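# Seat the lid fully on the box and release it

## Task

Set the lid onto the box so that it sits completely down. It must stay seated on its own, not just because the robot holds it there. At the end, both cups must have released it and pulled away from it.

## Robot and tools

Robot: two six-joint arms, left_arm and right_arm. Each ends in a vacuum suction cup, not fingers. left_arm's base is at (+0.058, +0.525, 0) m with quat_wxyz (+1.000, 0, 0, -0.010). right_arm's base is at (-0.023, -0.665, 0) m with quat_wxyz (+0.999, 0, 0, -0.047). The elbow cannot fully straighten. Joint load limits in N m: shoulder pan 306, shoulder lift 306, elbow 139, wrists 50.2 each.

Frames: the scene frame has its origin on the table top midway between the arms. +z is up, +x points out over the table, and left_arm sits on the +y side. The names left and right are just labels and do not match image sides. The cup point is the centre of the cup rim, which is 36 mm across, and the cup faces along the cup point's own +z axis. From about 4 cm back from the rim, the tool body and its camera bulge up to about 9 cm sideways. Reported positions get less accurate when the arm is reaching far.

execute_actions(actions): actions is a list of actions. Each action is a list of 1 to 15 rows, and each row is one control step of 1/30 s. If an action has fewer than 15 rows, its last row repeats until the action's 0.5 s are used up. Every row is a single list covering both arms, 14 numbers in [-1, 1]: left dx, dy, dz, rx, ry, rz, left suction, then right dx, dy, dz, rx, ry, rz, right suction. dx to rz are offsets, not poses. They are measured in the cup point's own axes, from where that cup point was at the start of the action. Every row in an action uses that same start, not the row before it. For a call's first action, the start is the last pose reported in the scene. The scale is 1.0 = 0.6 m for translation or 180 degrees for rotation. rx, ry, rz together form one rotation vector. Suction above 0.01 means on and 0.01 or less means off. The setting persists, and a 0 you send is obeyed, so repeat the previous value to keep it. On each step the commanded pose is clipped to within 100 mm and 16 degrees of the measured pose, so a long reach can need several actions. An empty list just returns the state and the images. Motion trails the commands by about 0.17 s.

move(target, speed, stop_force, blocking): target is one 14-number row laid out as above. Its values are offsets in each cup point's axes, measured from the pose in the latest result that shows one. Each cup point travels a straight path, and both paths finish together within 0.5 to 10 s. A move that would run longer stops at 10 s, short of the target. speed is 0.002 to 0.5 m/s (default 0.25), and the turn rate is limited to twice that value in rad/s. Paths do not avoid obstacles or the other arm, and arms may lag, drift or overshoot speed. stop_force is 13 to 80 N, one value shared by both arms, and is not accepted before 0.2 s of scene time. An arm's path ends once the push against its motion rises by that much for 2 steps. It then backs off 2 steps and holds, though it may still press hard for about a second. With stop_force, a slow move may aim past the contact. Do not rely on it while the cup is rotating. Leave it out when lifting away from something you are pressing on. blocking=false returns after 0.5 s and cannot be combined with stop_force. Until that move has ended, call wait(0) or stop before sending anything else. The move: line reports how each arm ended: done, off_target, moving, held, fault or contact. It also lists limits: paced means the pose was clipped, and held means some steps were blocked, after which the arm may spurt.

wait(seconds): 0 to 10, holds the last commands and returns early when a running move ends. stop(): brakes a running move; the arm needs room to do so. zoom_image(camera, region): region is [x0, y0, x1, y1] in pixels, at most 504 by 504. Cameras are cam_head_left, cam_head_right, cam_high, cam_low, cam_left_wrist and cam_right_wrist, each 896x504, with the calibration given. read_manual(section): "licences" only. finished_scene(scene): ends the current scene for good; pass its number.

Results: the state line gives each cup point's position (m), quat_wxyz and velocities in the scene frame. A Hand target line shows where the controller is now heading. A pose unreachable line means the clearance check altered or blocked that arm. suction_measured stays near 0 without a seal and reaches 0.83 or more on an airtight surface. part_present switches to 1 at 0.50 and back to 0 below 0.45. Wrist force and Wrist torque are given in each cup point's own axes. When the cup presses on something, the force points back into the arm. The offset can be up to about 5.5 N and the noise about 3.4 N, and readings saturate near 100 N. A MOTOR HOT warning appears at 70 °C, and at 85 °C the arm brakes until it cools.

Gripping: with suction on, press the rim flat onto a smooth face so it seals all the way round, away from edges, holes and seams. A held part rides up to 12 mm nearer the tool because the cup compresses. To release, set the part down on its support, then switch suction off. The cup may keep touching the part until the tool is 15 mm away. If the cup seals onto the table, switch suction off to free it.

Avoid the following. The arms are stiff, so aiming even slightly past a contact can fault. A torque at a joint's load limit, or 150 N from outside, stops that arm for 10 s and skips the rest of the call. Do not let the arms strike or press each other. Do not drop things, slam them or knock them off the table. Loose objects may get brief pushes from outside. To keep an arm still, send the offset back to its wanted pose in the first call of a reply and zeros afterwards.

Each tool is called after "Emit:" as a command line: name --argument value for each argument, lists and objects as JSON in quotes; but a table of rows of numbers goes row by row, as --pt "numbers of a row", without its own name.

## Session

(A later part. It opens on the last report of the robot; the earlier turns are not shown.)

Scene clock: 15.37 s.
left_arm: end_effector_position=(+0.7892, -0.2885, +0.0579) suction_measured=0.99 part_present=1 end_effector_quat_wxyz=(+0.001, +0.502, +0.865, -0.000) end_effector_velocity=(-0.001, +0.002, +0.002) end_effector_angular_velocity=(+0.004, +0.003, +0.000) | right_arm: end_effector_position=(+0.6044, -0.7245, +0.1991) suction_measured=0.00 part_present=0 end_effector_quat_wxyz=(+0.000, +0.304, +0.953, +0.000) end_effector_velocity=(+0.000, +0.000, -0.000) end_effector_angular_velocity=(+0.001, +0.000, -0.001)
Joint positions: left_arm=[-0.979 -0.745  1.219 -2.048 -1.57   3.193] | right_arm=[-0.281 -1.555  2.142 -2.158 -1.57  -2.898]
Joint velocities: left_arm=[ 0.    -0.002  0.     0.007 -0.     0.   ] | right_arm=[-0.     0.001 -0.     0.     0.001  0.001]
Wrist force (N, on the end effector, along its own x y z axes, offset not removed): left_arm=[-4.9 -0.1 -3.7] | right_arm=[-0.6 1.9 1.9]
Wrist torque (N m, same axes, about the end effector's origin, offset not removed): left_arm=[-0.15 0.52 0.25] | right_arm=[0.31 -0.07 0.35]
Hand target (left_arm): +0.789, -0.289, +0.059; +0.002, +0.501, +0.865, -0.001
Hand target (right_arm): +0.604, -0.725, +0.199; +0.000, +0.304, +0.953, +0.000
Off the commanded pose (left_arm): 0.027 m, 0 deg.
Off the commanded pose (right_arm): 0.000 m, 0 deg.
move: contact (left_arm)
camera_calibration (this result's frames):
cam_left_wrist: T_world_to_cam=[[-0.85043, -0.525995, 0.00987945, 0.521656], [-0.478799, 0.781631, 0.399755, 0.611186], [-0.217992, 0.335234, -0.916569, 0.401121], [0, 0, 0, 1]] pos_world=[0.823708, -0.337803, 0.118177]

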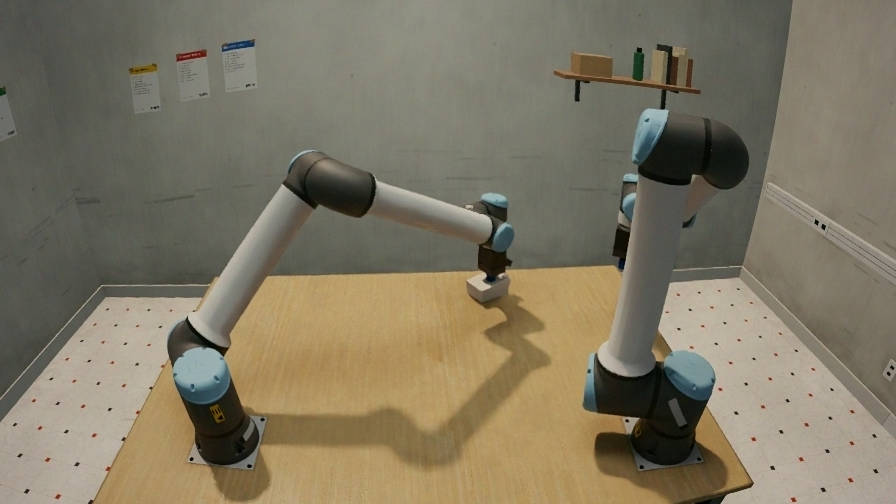

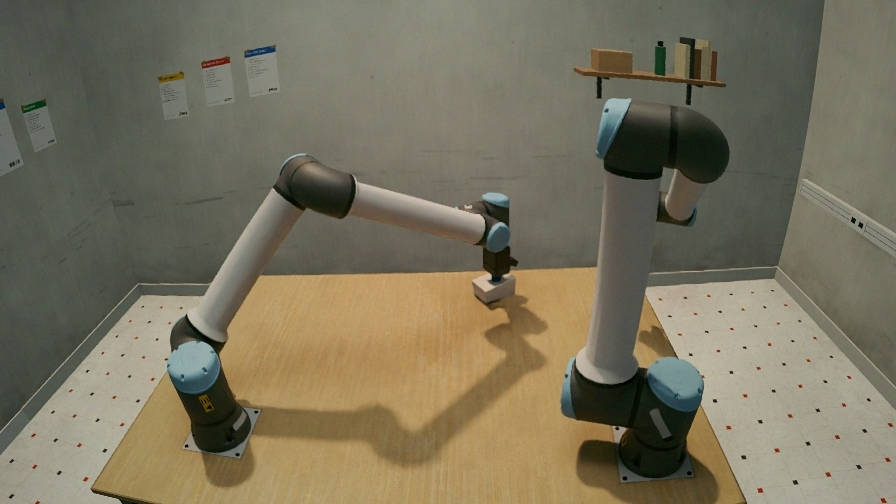

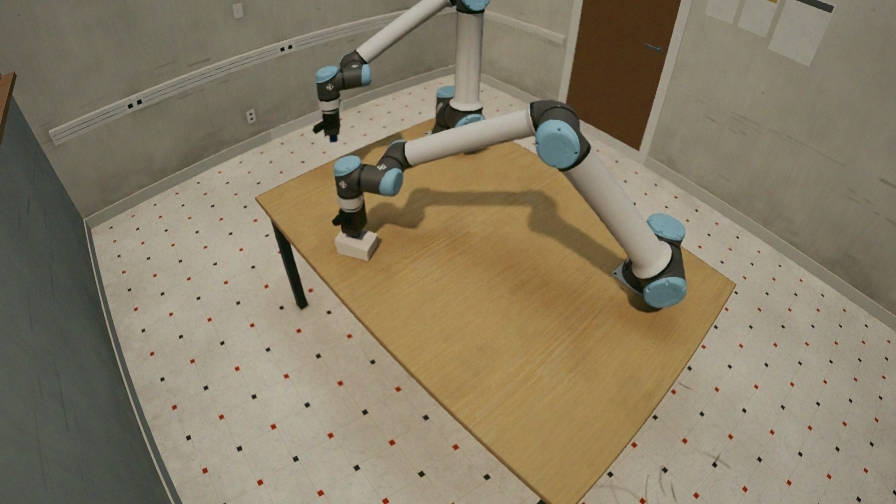

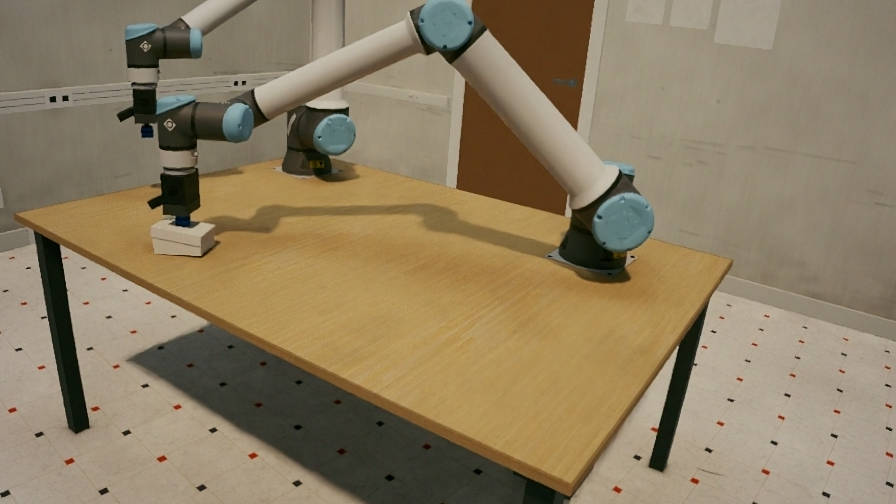

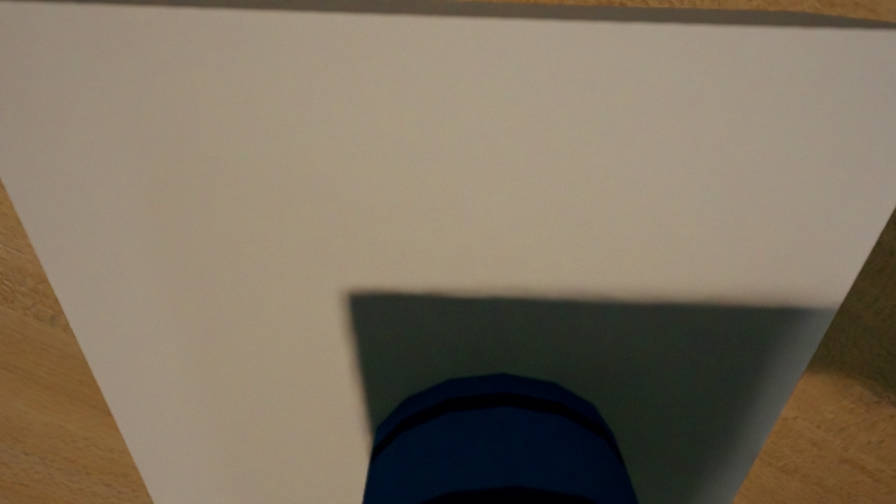

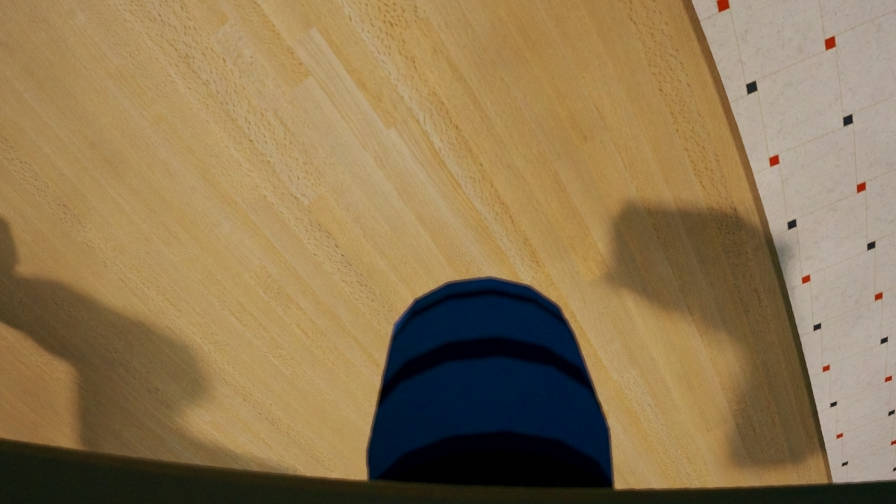

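Emit:
move --target '[-0.0018,0,-0.019,0,0,0,1,0,0,0,0,0,0,0]' --speed 0.03

Emit:
zoom_image --camera "cam_low" --region '[140, 195, 230, 265]'

Emit:
move --target '[0,0,0.065,0,0,0,1,0,0,0,0,0,0,0]' --speed 0.01 --stop_force 13

Emit:
zoom_image --camera "cam_low" --region '[140, 195, 230, 265]'

Scene clock: 16.43 s.
left_arm: end_effector_position=(+0.7897, -0.2894, +0.0690) suction_measured=0.99 part_present=1 end_effector_quat_wxyz=(+0.001, +0.502, +0.865, -0.000) end_effector_velocity=(+0.000, -0.000, +0.002) end_effector_angular_velocity=(+0.001, +0.000, +0.000) | right_arm: end_effector_position=(+0.6044, -0.7245, +0.1991) suction_measured=0.00 part_present=0 end_effector_quat_wxyz=(+0.000, +0.304, +0.953, +0.000) end_effector_velocity=(-0.000, -0.001, -0.000) end_effector_angular_velocity=(-0.000, +0.001, -0.000)
Joint positions: left_arm=[-0.979 -0.752  1.21  -2.032 -1.57   3.193] | right_arm=[-0.281 -1.555  2.142 -2.158 -1.57  -2.898]
Joint velocities: left_arm=[ 0.    -0.001 -0.002  0.004 -0.    -0.   ] | right_arm=[-0.001  0.001  0.    -0.    -0.001 -0.   ]
Wrist force (N, on the end effector, along its own x y z axes, offset not removed): left_arm=[-4.3 1.9 1.0] | right_arm=[-3.8 2.3 2.1]
Wrist torque (N m, same axes, about the end effector's origin, offset not removed): left_arm=[0.26 0.81 0.12] | right_arm=[0.29 0.43 0.26]
Hand target (left_arm): +0.790, -0.289, +0.069; +0.001, +0.502, +0.865, -0.000
Hand target (right_arm): +0.604, -0.725, +0.199; +0.000, +0.304, +0.953, +0.000
Off the commanded pose (left_arm): 0.000 m, 0 deg.
Off the commanded pose (right_arm): 0.000 m, 0 deg.
move: done
camera_calibration (this result's frames):
cam_left_wrist: T_world_to_cam=[[-0.85043, -0.525995, 0.00987929, 0.521564], [-0.478801, 0.781634, 0.399747, 0.607671], [-0.217987, 0.335226, -0.916572, 0.41174], [0, 0, 0, 1]] pos_world=[0.824261, -0.338662, 0.129322]
cam_right_wrist: T_world_to_cam=[[-0.551548, -0.833258, -0.038419, -0.257121], [-0.752842, 0.477429, 0.453091, 0.73277], [-0.359199, 0.278825, -0.890636, 0.680603], [0, 0, 0, 1]] pos_world=[0.654318, -0.753862, 0.26428]

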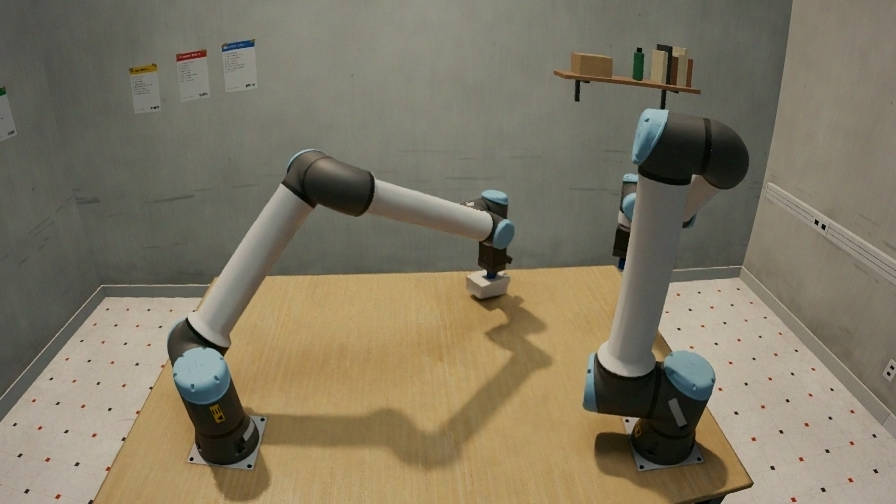

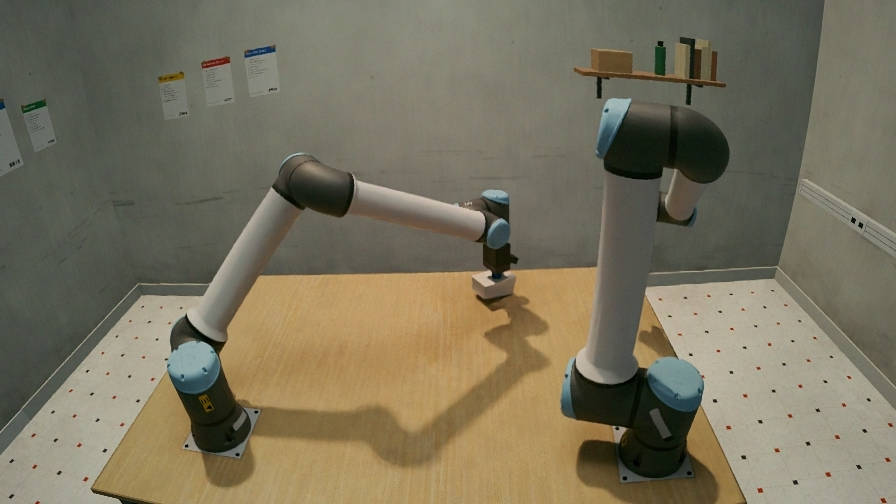

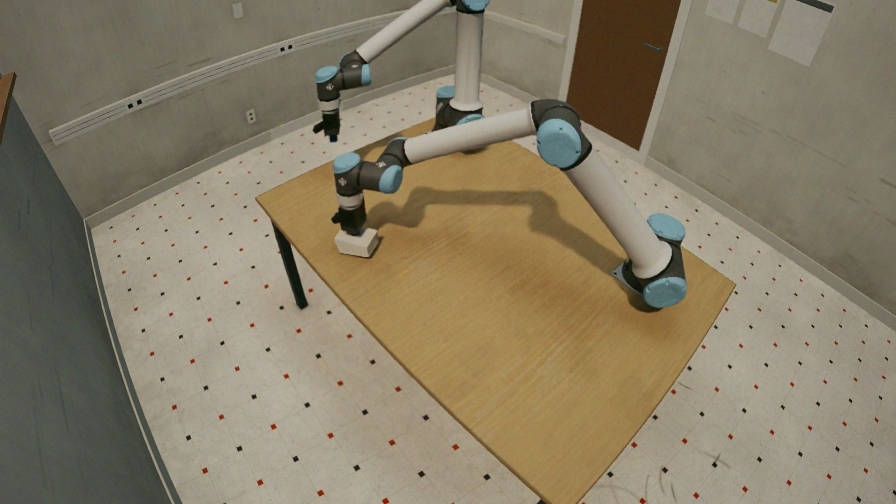

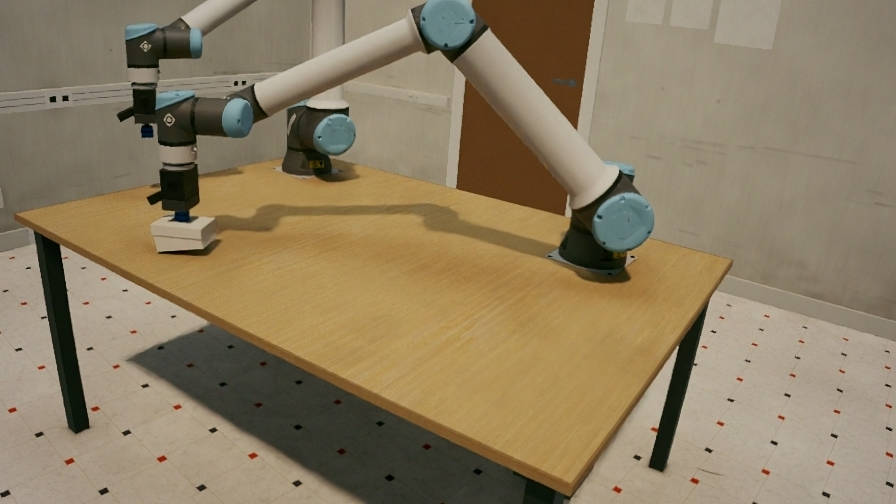

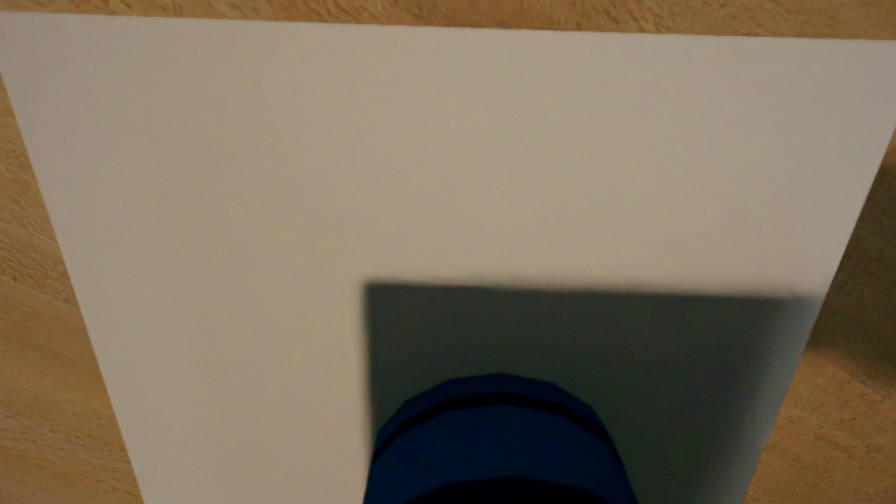

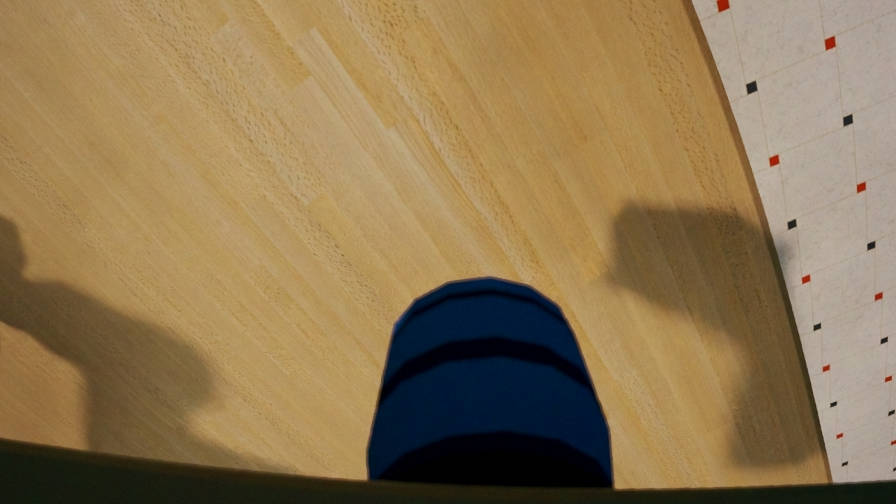

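Region (140, 195, 230, 265) of cam_low's 896x504 image, scaled by 5.600, with more detail than that image has.

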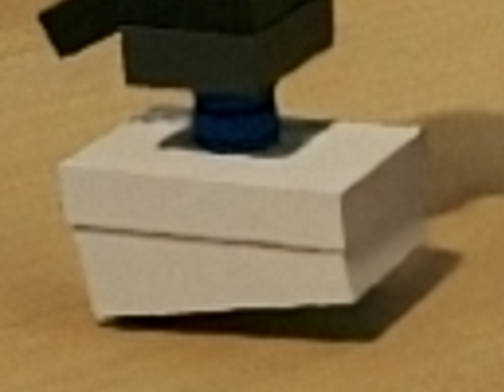

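Scene clock: 17.60 s.
left_arm: end_effector_position=(+0.7897, -0.2893, +0.0610) suction_measured=0.99 part_present=1 end_effector_quat_wxyz=(+0.001, +0.502, +0.865, -0.000) end_effector_velocity=(-0.001, +0.001, +0.002) end_effector_angular_velocity=(+0.002, +0.002, +0.000) | right_arm: end_effector_position=(+0.6044, -0.7245, +0.1991) suction_measured=0.00 part_present=0 end_effector_quat_wxyz=(+0.000, +0.304, +0.953, +0.000) end_effector_velocity=(+0.000, -0.000, -0.001) end_effector_angular_velocity=(+0.001, +0.001, +0.000)
Joint positions: left_arm=[-0.979 -0.746  1.214 -2.042 -1.57   3.193] | right_arm=[-0.281 -1.555  2.142 -2.158 -1.57  -2.898]
Joint velocities: left_arm=[ 0.    -0.002 -0.     0.006  0.    -0.   ] | right_arm=[-0.     0.001  0.    -0.     0.    -0.   ]
Wrist force (N, on the end effector, along its own x y z axes, offset not removed): left_arm=[-3.3 -0.3 -2.9] | right_arm=[-2.8 5.7 0.7]
Wrist torque (N m, same axes, about the end effector's origin, offset not removed): left_arm=[-0.19 0.49 0.12] | right_arm=[0.76 0.23 0.35]
Hand target (left_arm): +0.790, -0.289, +0.062; +0.001, +0.502, +0.865, -0.000
Hand target (right_arm): +0.604, -0.725, +0.199; +0.000, +0.304, +0.953, +0.000
Off the commanded pose (left_arm): 0.031 m, 0 deg.
Off the commanded pose (right_arm): 0.000 m, 0 deg.
move: contact (left_arm)
camera_calibration (this result's frames):
cam_left_wrist: T_world_to_cam=[[-0.850429, -0.525997, 0.00988238, 0.52164], [-0.478764, 0.781577, 0.399904, 0.610758], [-0.218072, 0.335358, -0.916504, 0.404448], [0, 0, 0, 1]] pos_world=[0.824226, -0.338608, 0.121279]

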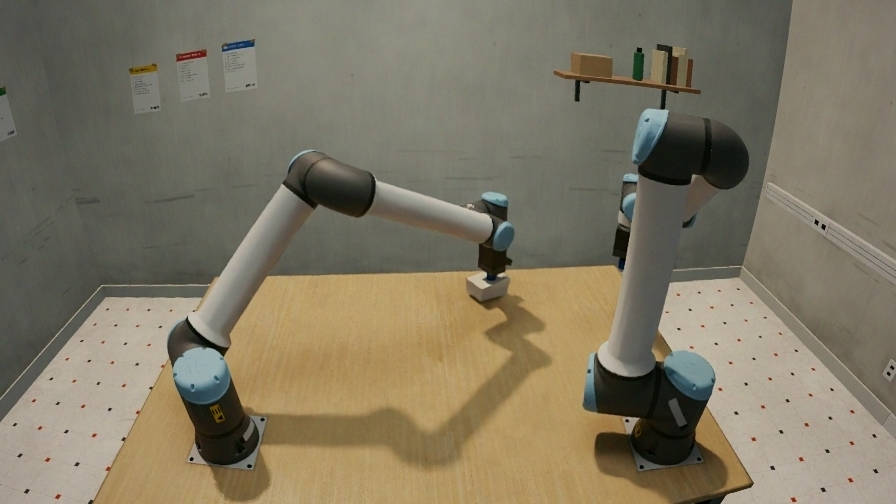

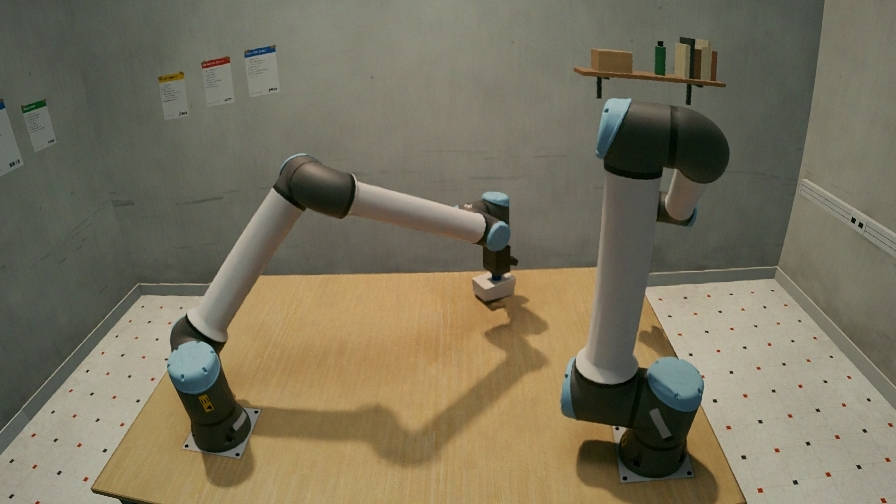

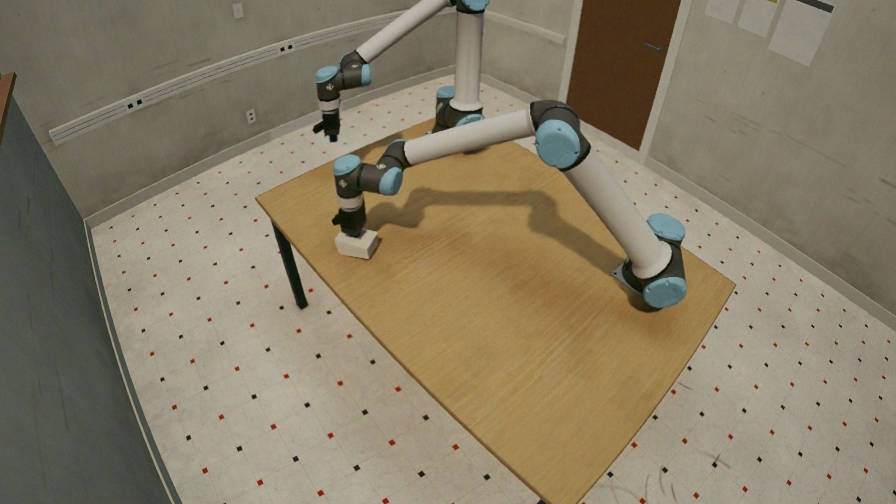

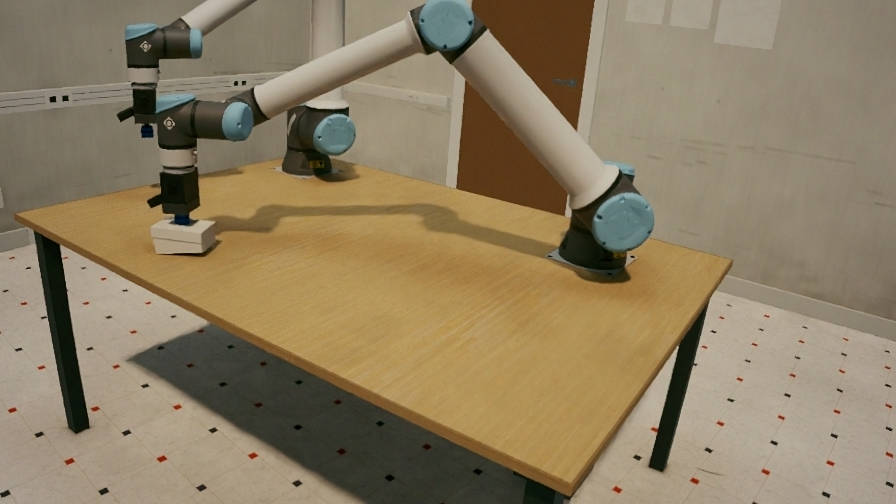

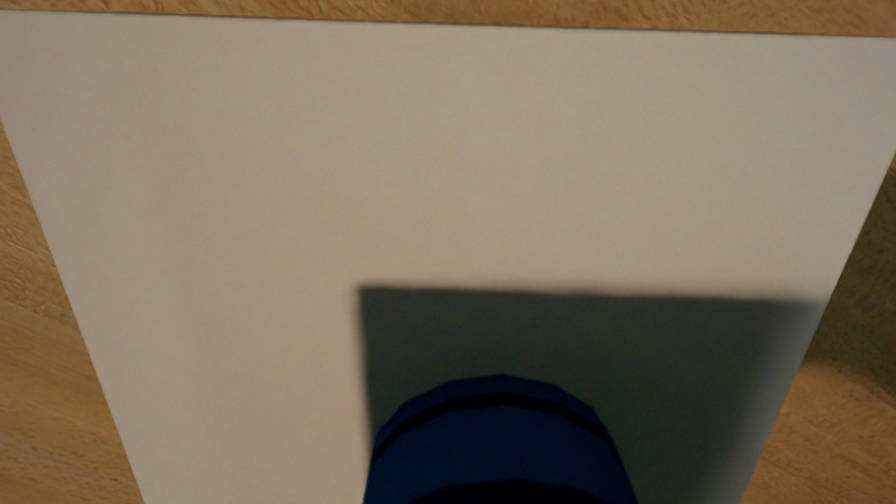

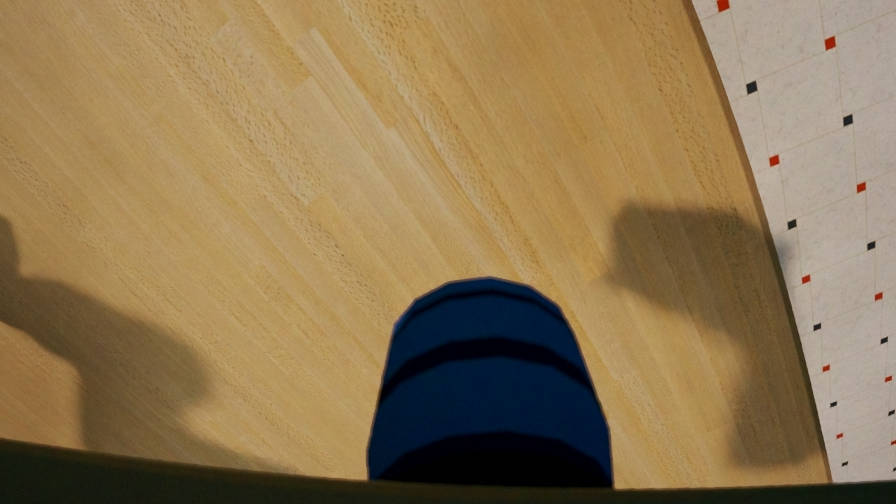

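Region (140, 195, 230, 265) of cam_low's 896x504 image, scaled by 5.600, with more detail than that image has.

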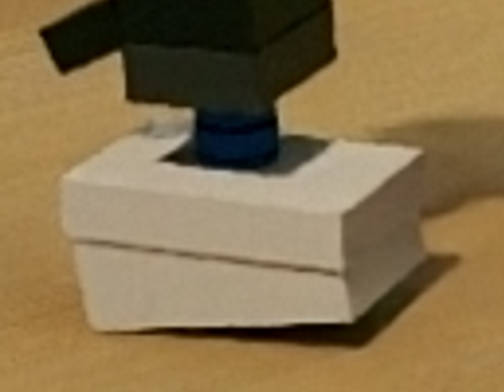

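Emit:
move --target '[0,0,0.045,0,0,0,1,0,0,0,0,0,0,0]' --speed 0.01 --stop_force 35

Emit:
zoom_image --camera "cam_low" --region '[140,195,230,265]'

Scene clock: 20.77 s.
left_arm: end_effector_position=(+0.7898, -0.2895, +0.0399) suction_measured=0.99 part_present=1 end_effector_quat_wxyz=(+0.002, +0.502, +0.865, -0.001) end_effector_velocity=(-0.001, +0.001, +0.001) end_effector_angular_velocity=(+0.003, +0.002, -0.001) | right_arm: end_effector_position=(+0.6044, -0.7245, +0.1991) suction_measured=0.00 part_present=0 end_effector_quat_wxyz=(+0.000, +0.304, +0.953, +0.000) end_effector_velocity=(+0.000, +0.000, -0.000) end_effector_angular_velocity=(+0.000, +0.000, +0.000)
Joint positions: left_arm=[-0.979 -0.728  1.224 -2.069 -1.57   3.193] | right_arm=[-0.281 -1.555  2.142 -2.158 -1.57  -2.898]
Joint velocities: left_arm=[-0.001 -0.002  0.     0.005  0.    -0.   ] | right_arm=[ 0.  0.  0. -0.  0. -0.]
Wrist force (N, on the end effector, along its own x y z axes, offset not removed): left_arm=[13.9 2.5 -48.5] | right_arm=[-1.9 1.5 2.2]
Wrist torque (N m, same axes, about the end effector's origin, offset not removed): left_arm=[0.56 0.19 0.20] | right_arm=[0.25 0.16 0.23]
Hand target (left_arm): +0.790, -0.289, +0.040; +0.001, +0.502, +0.865, -0.001
Hand target (right_arm): +0.604, -0.725, +0.199; +0.000, +0.304, +0.953, +0.000
Off the commanded pose (left_arm): 0.006 m, 0 deg.
Off the commanded pose (right_arm): 0.000 m, 0 deg.
move: contact (left_arm)
camera_calibration (this result's frames):
cam_left_wrist: T_world_to_cam=[[-0.850432, -0.525993, 0.00987357, 0.521855], [-0.47887, 0.781742, 0.399453, 0.619499], [-0.217828, 0.334979, -0.916701, 0.384894], [0, 0, 0, 1]] pos_world=[0.824303, -0.338728, 0.100219]

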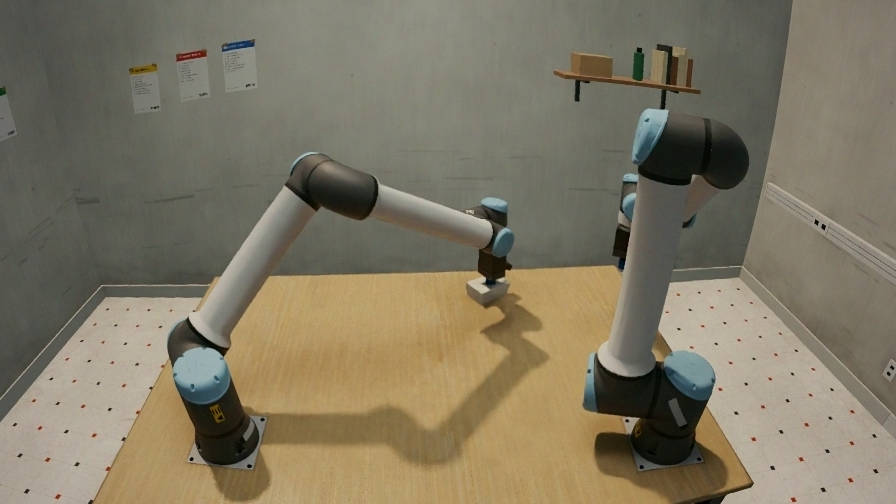

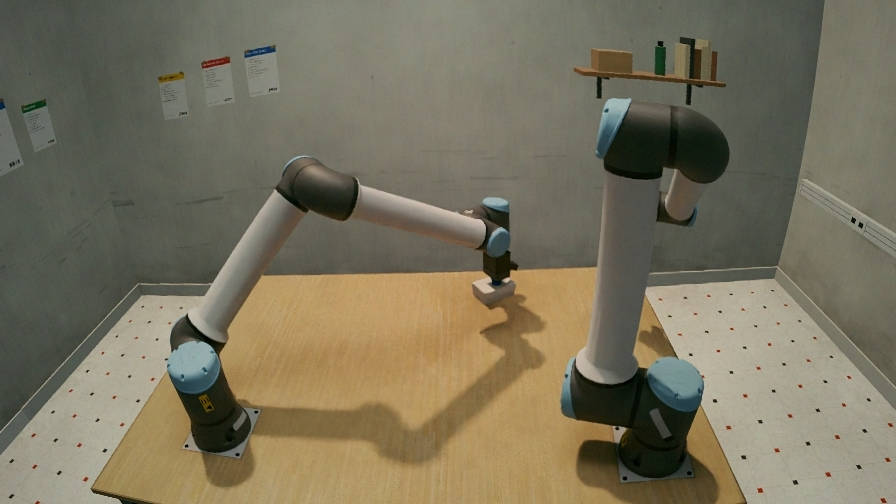

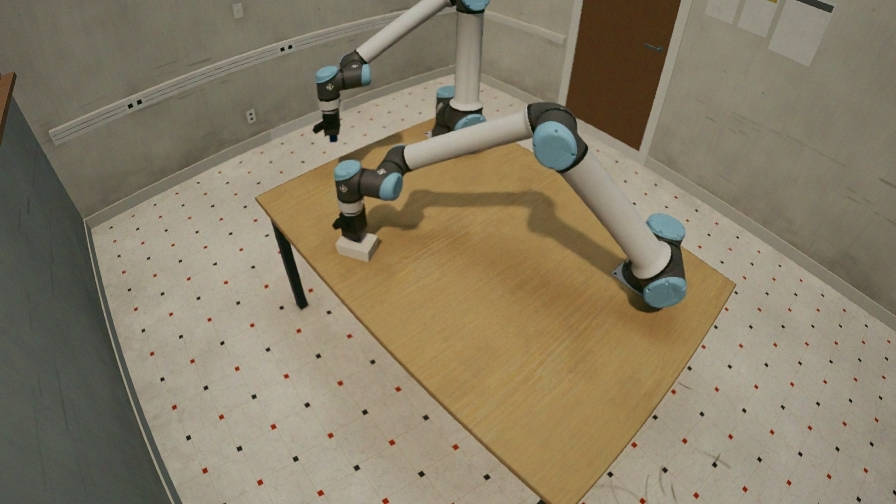

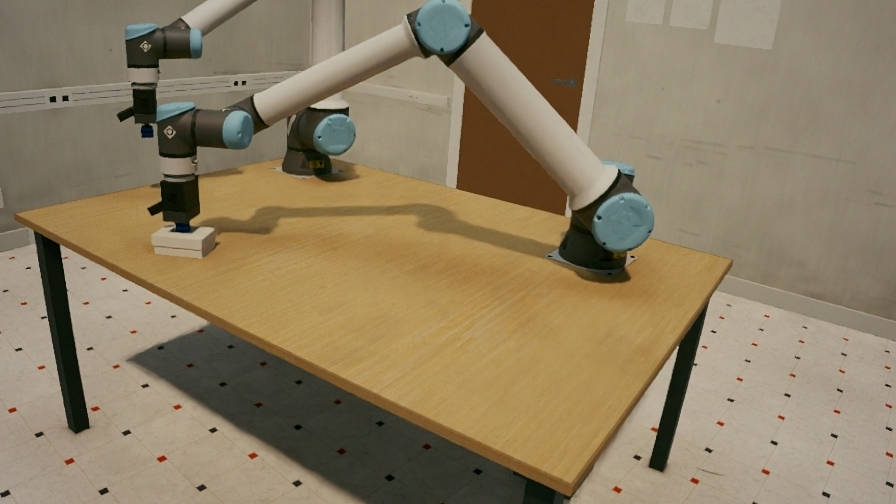

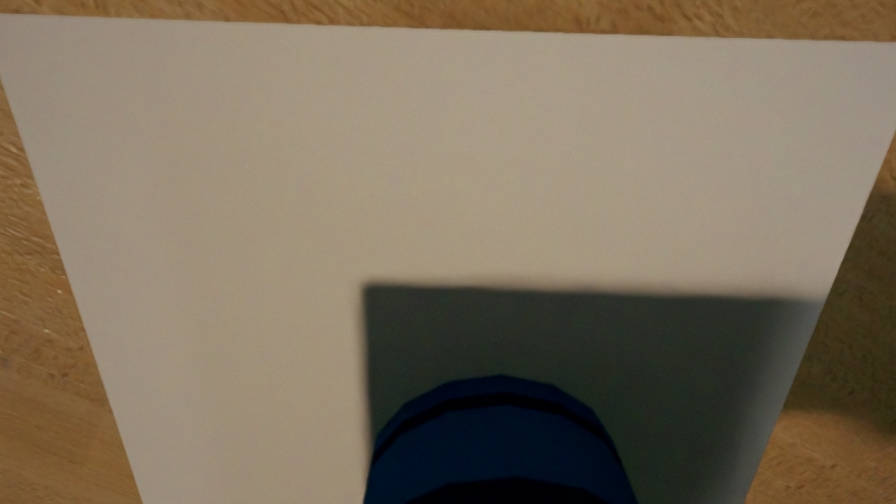

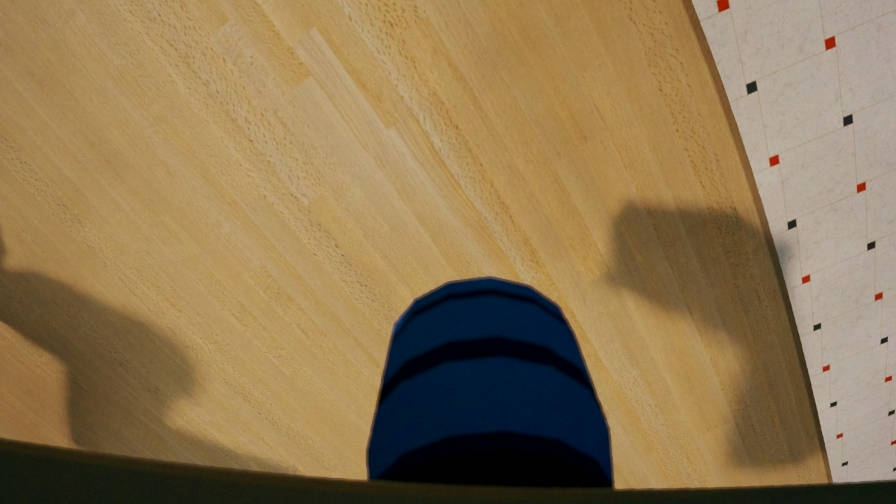

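Region (140, 195, 230, 265) of cam_low's 896x504 image, scaled by 5.600, with more detail than that image has.

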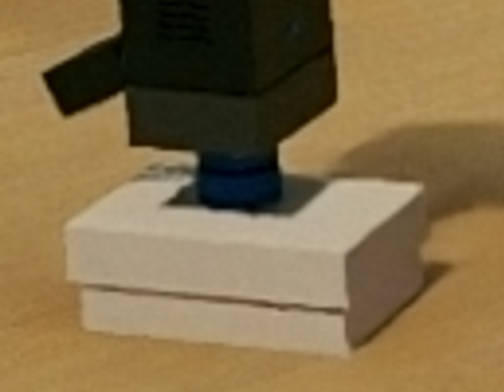

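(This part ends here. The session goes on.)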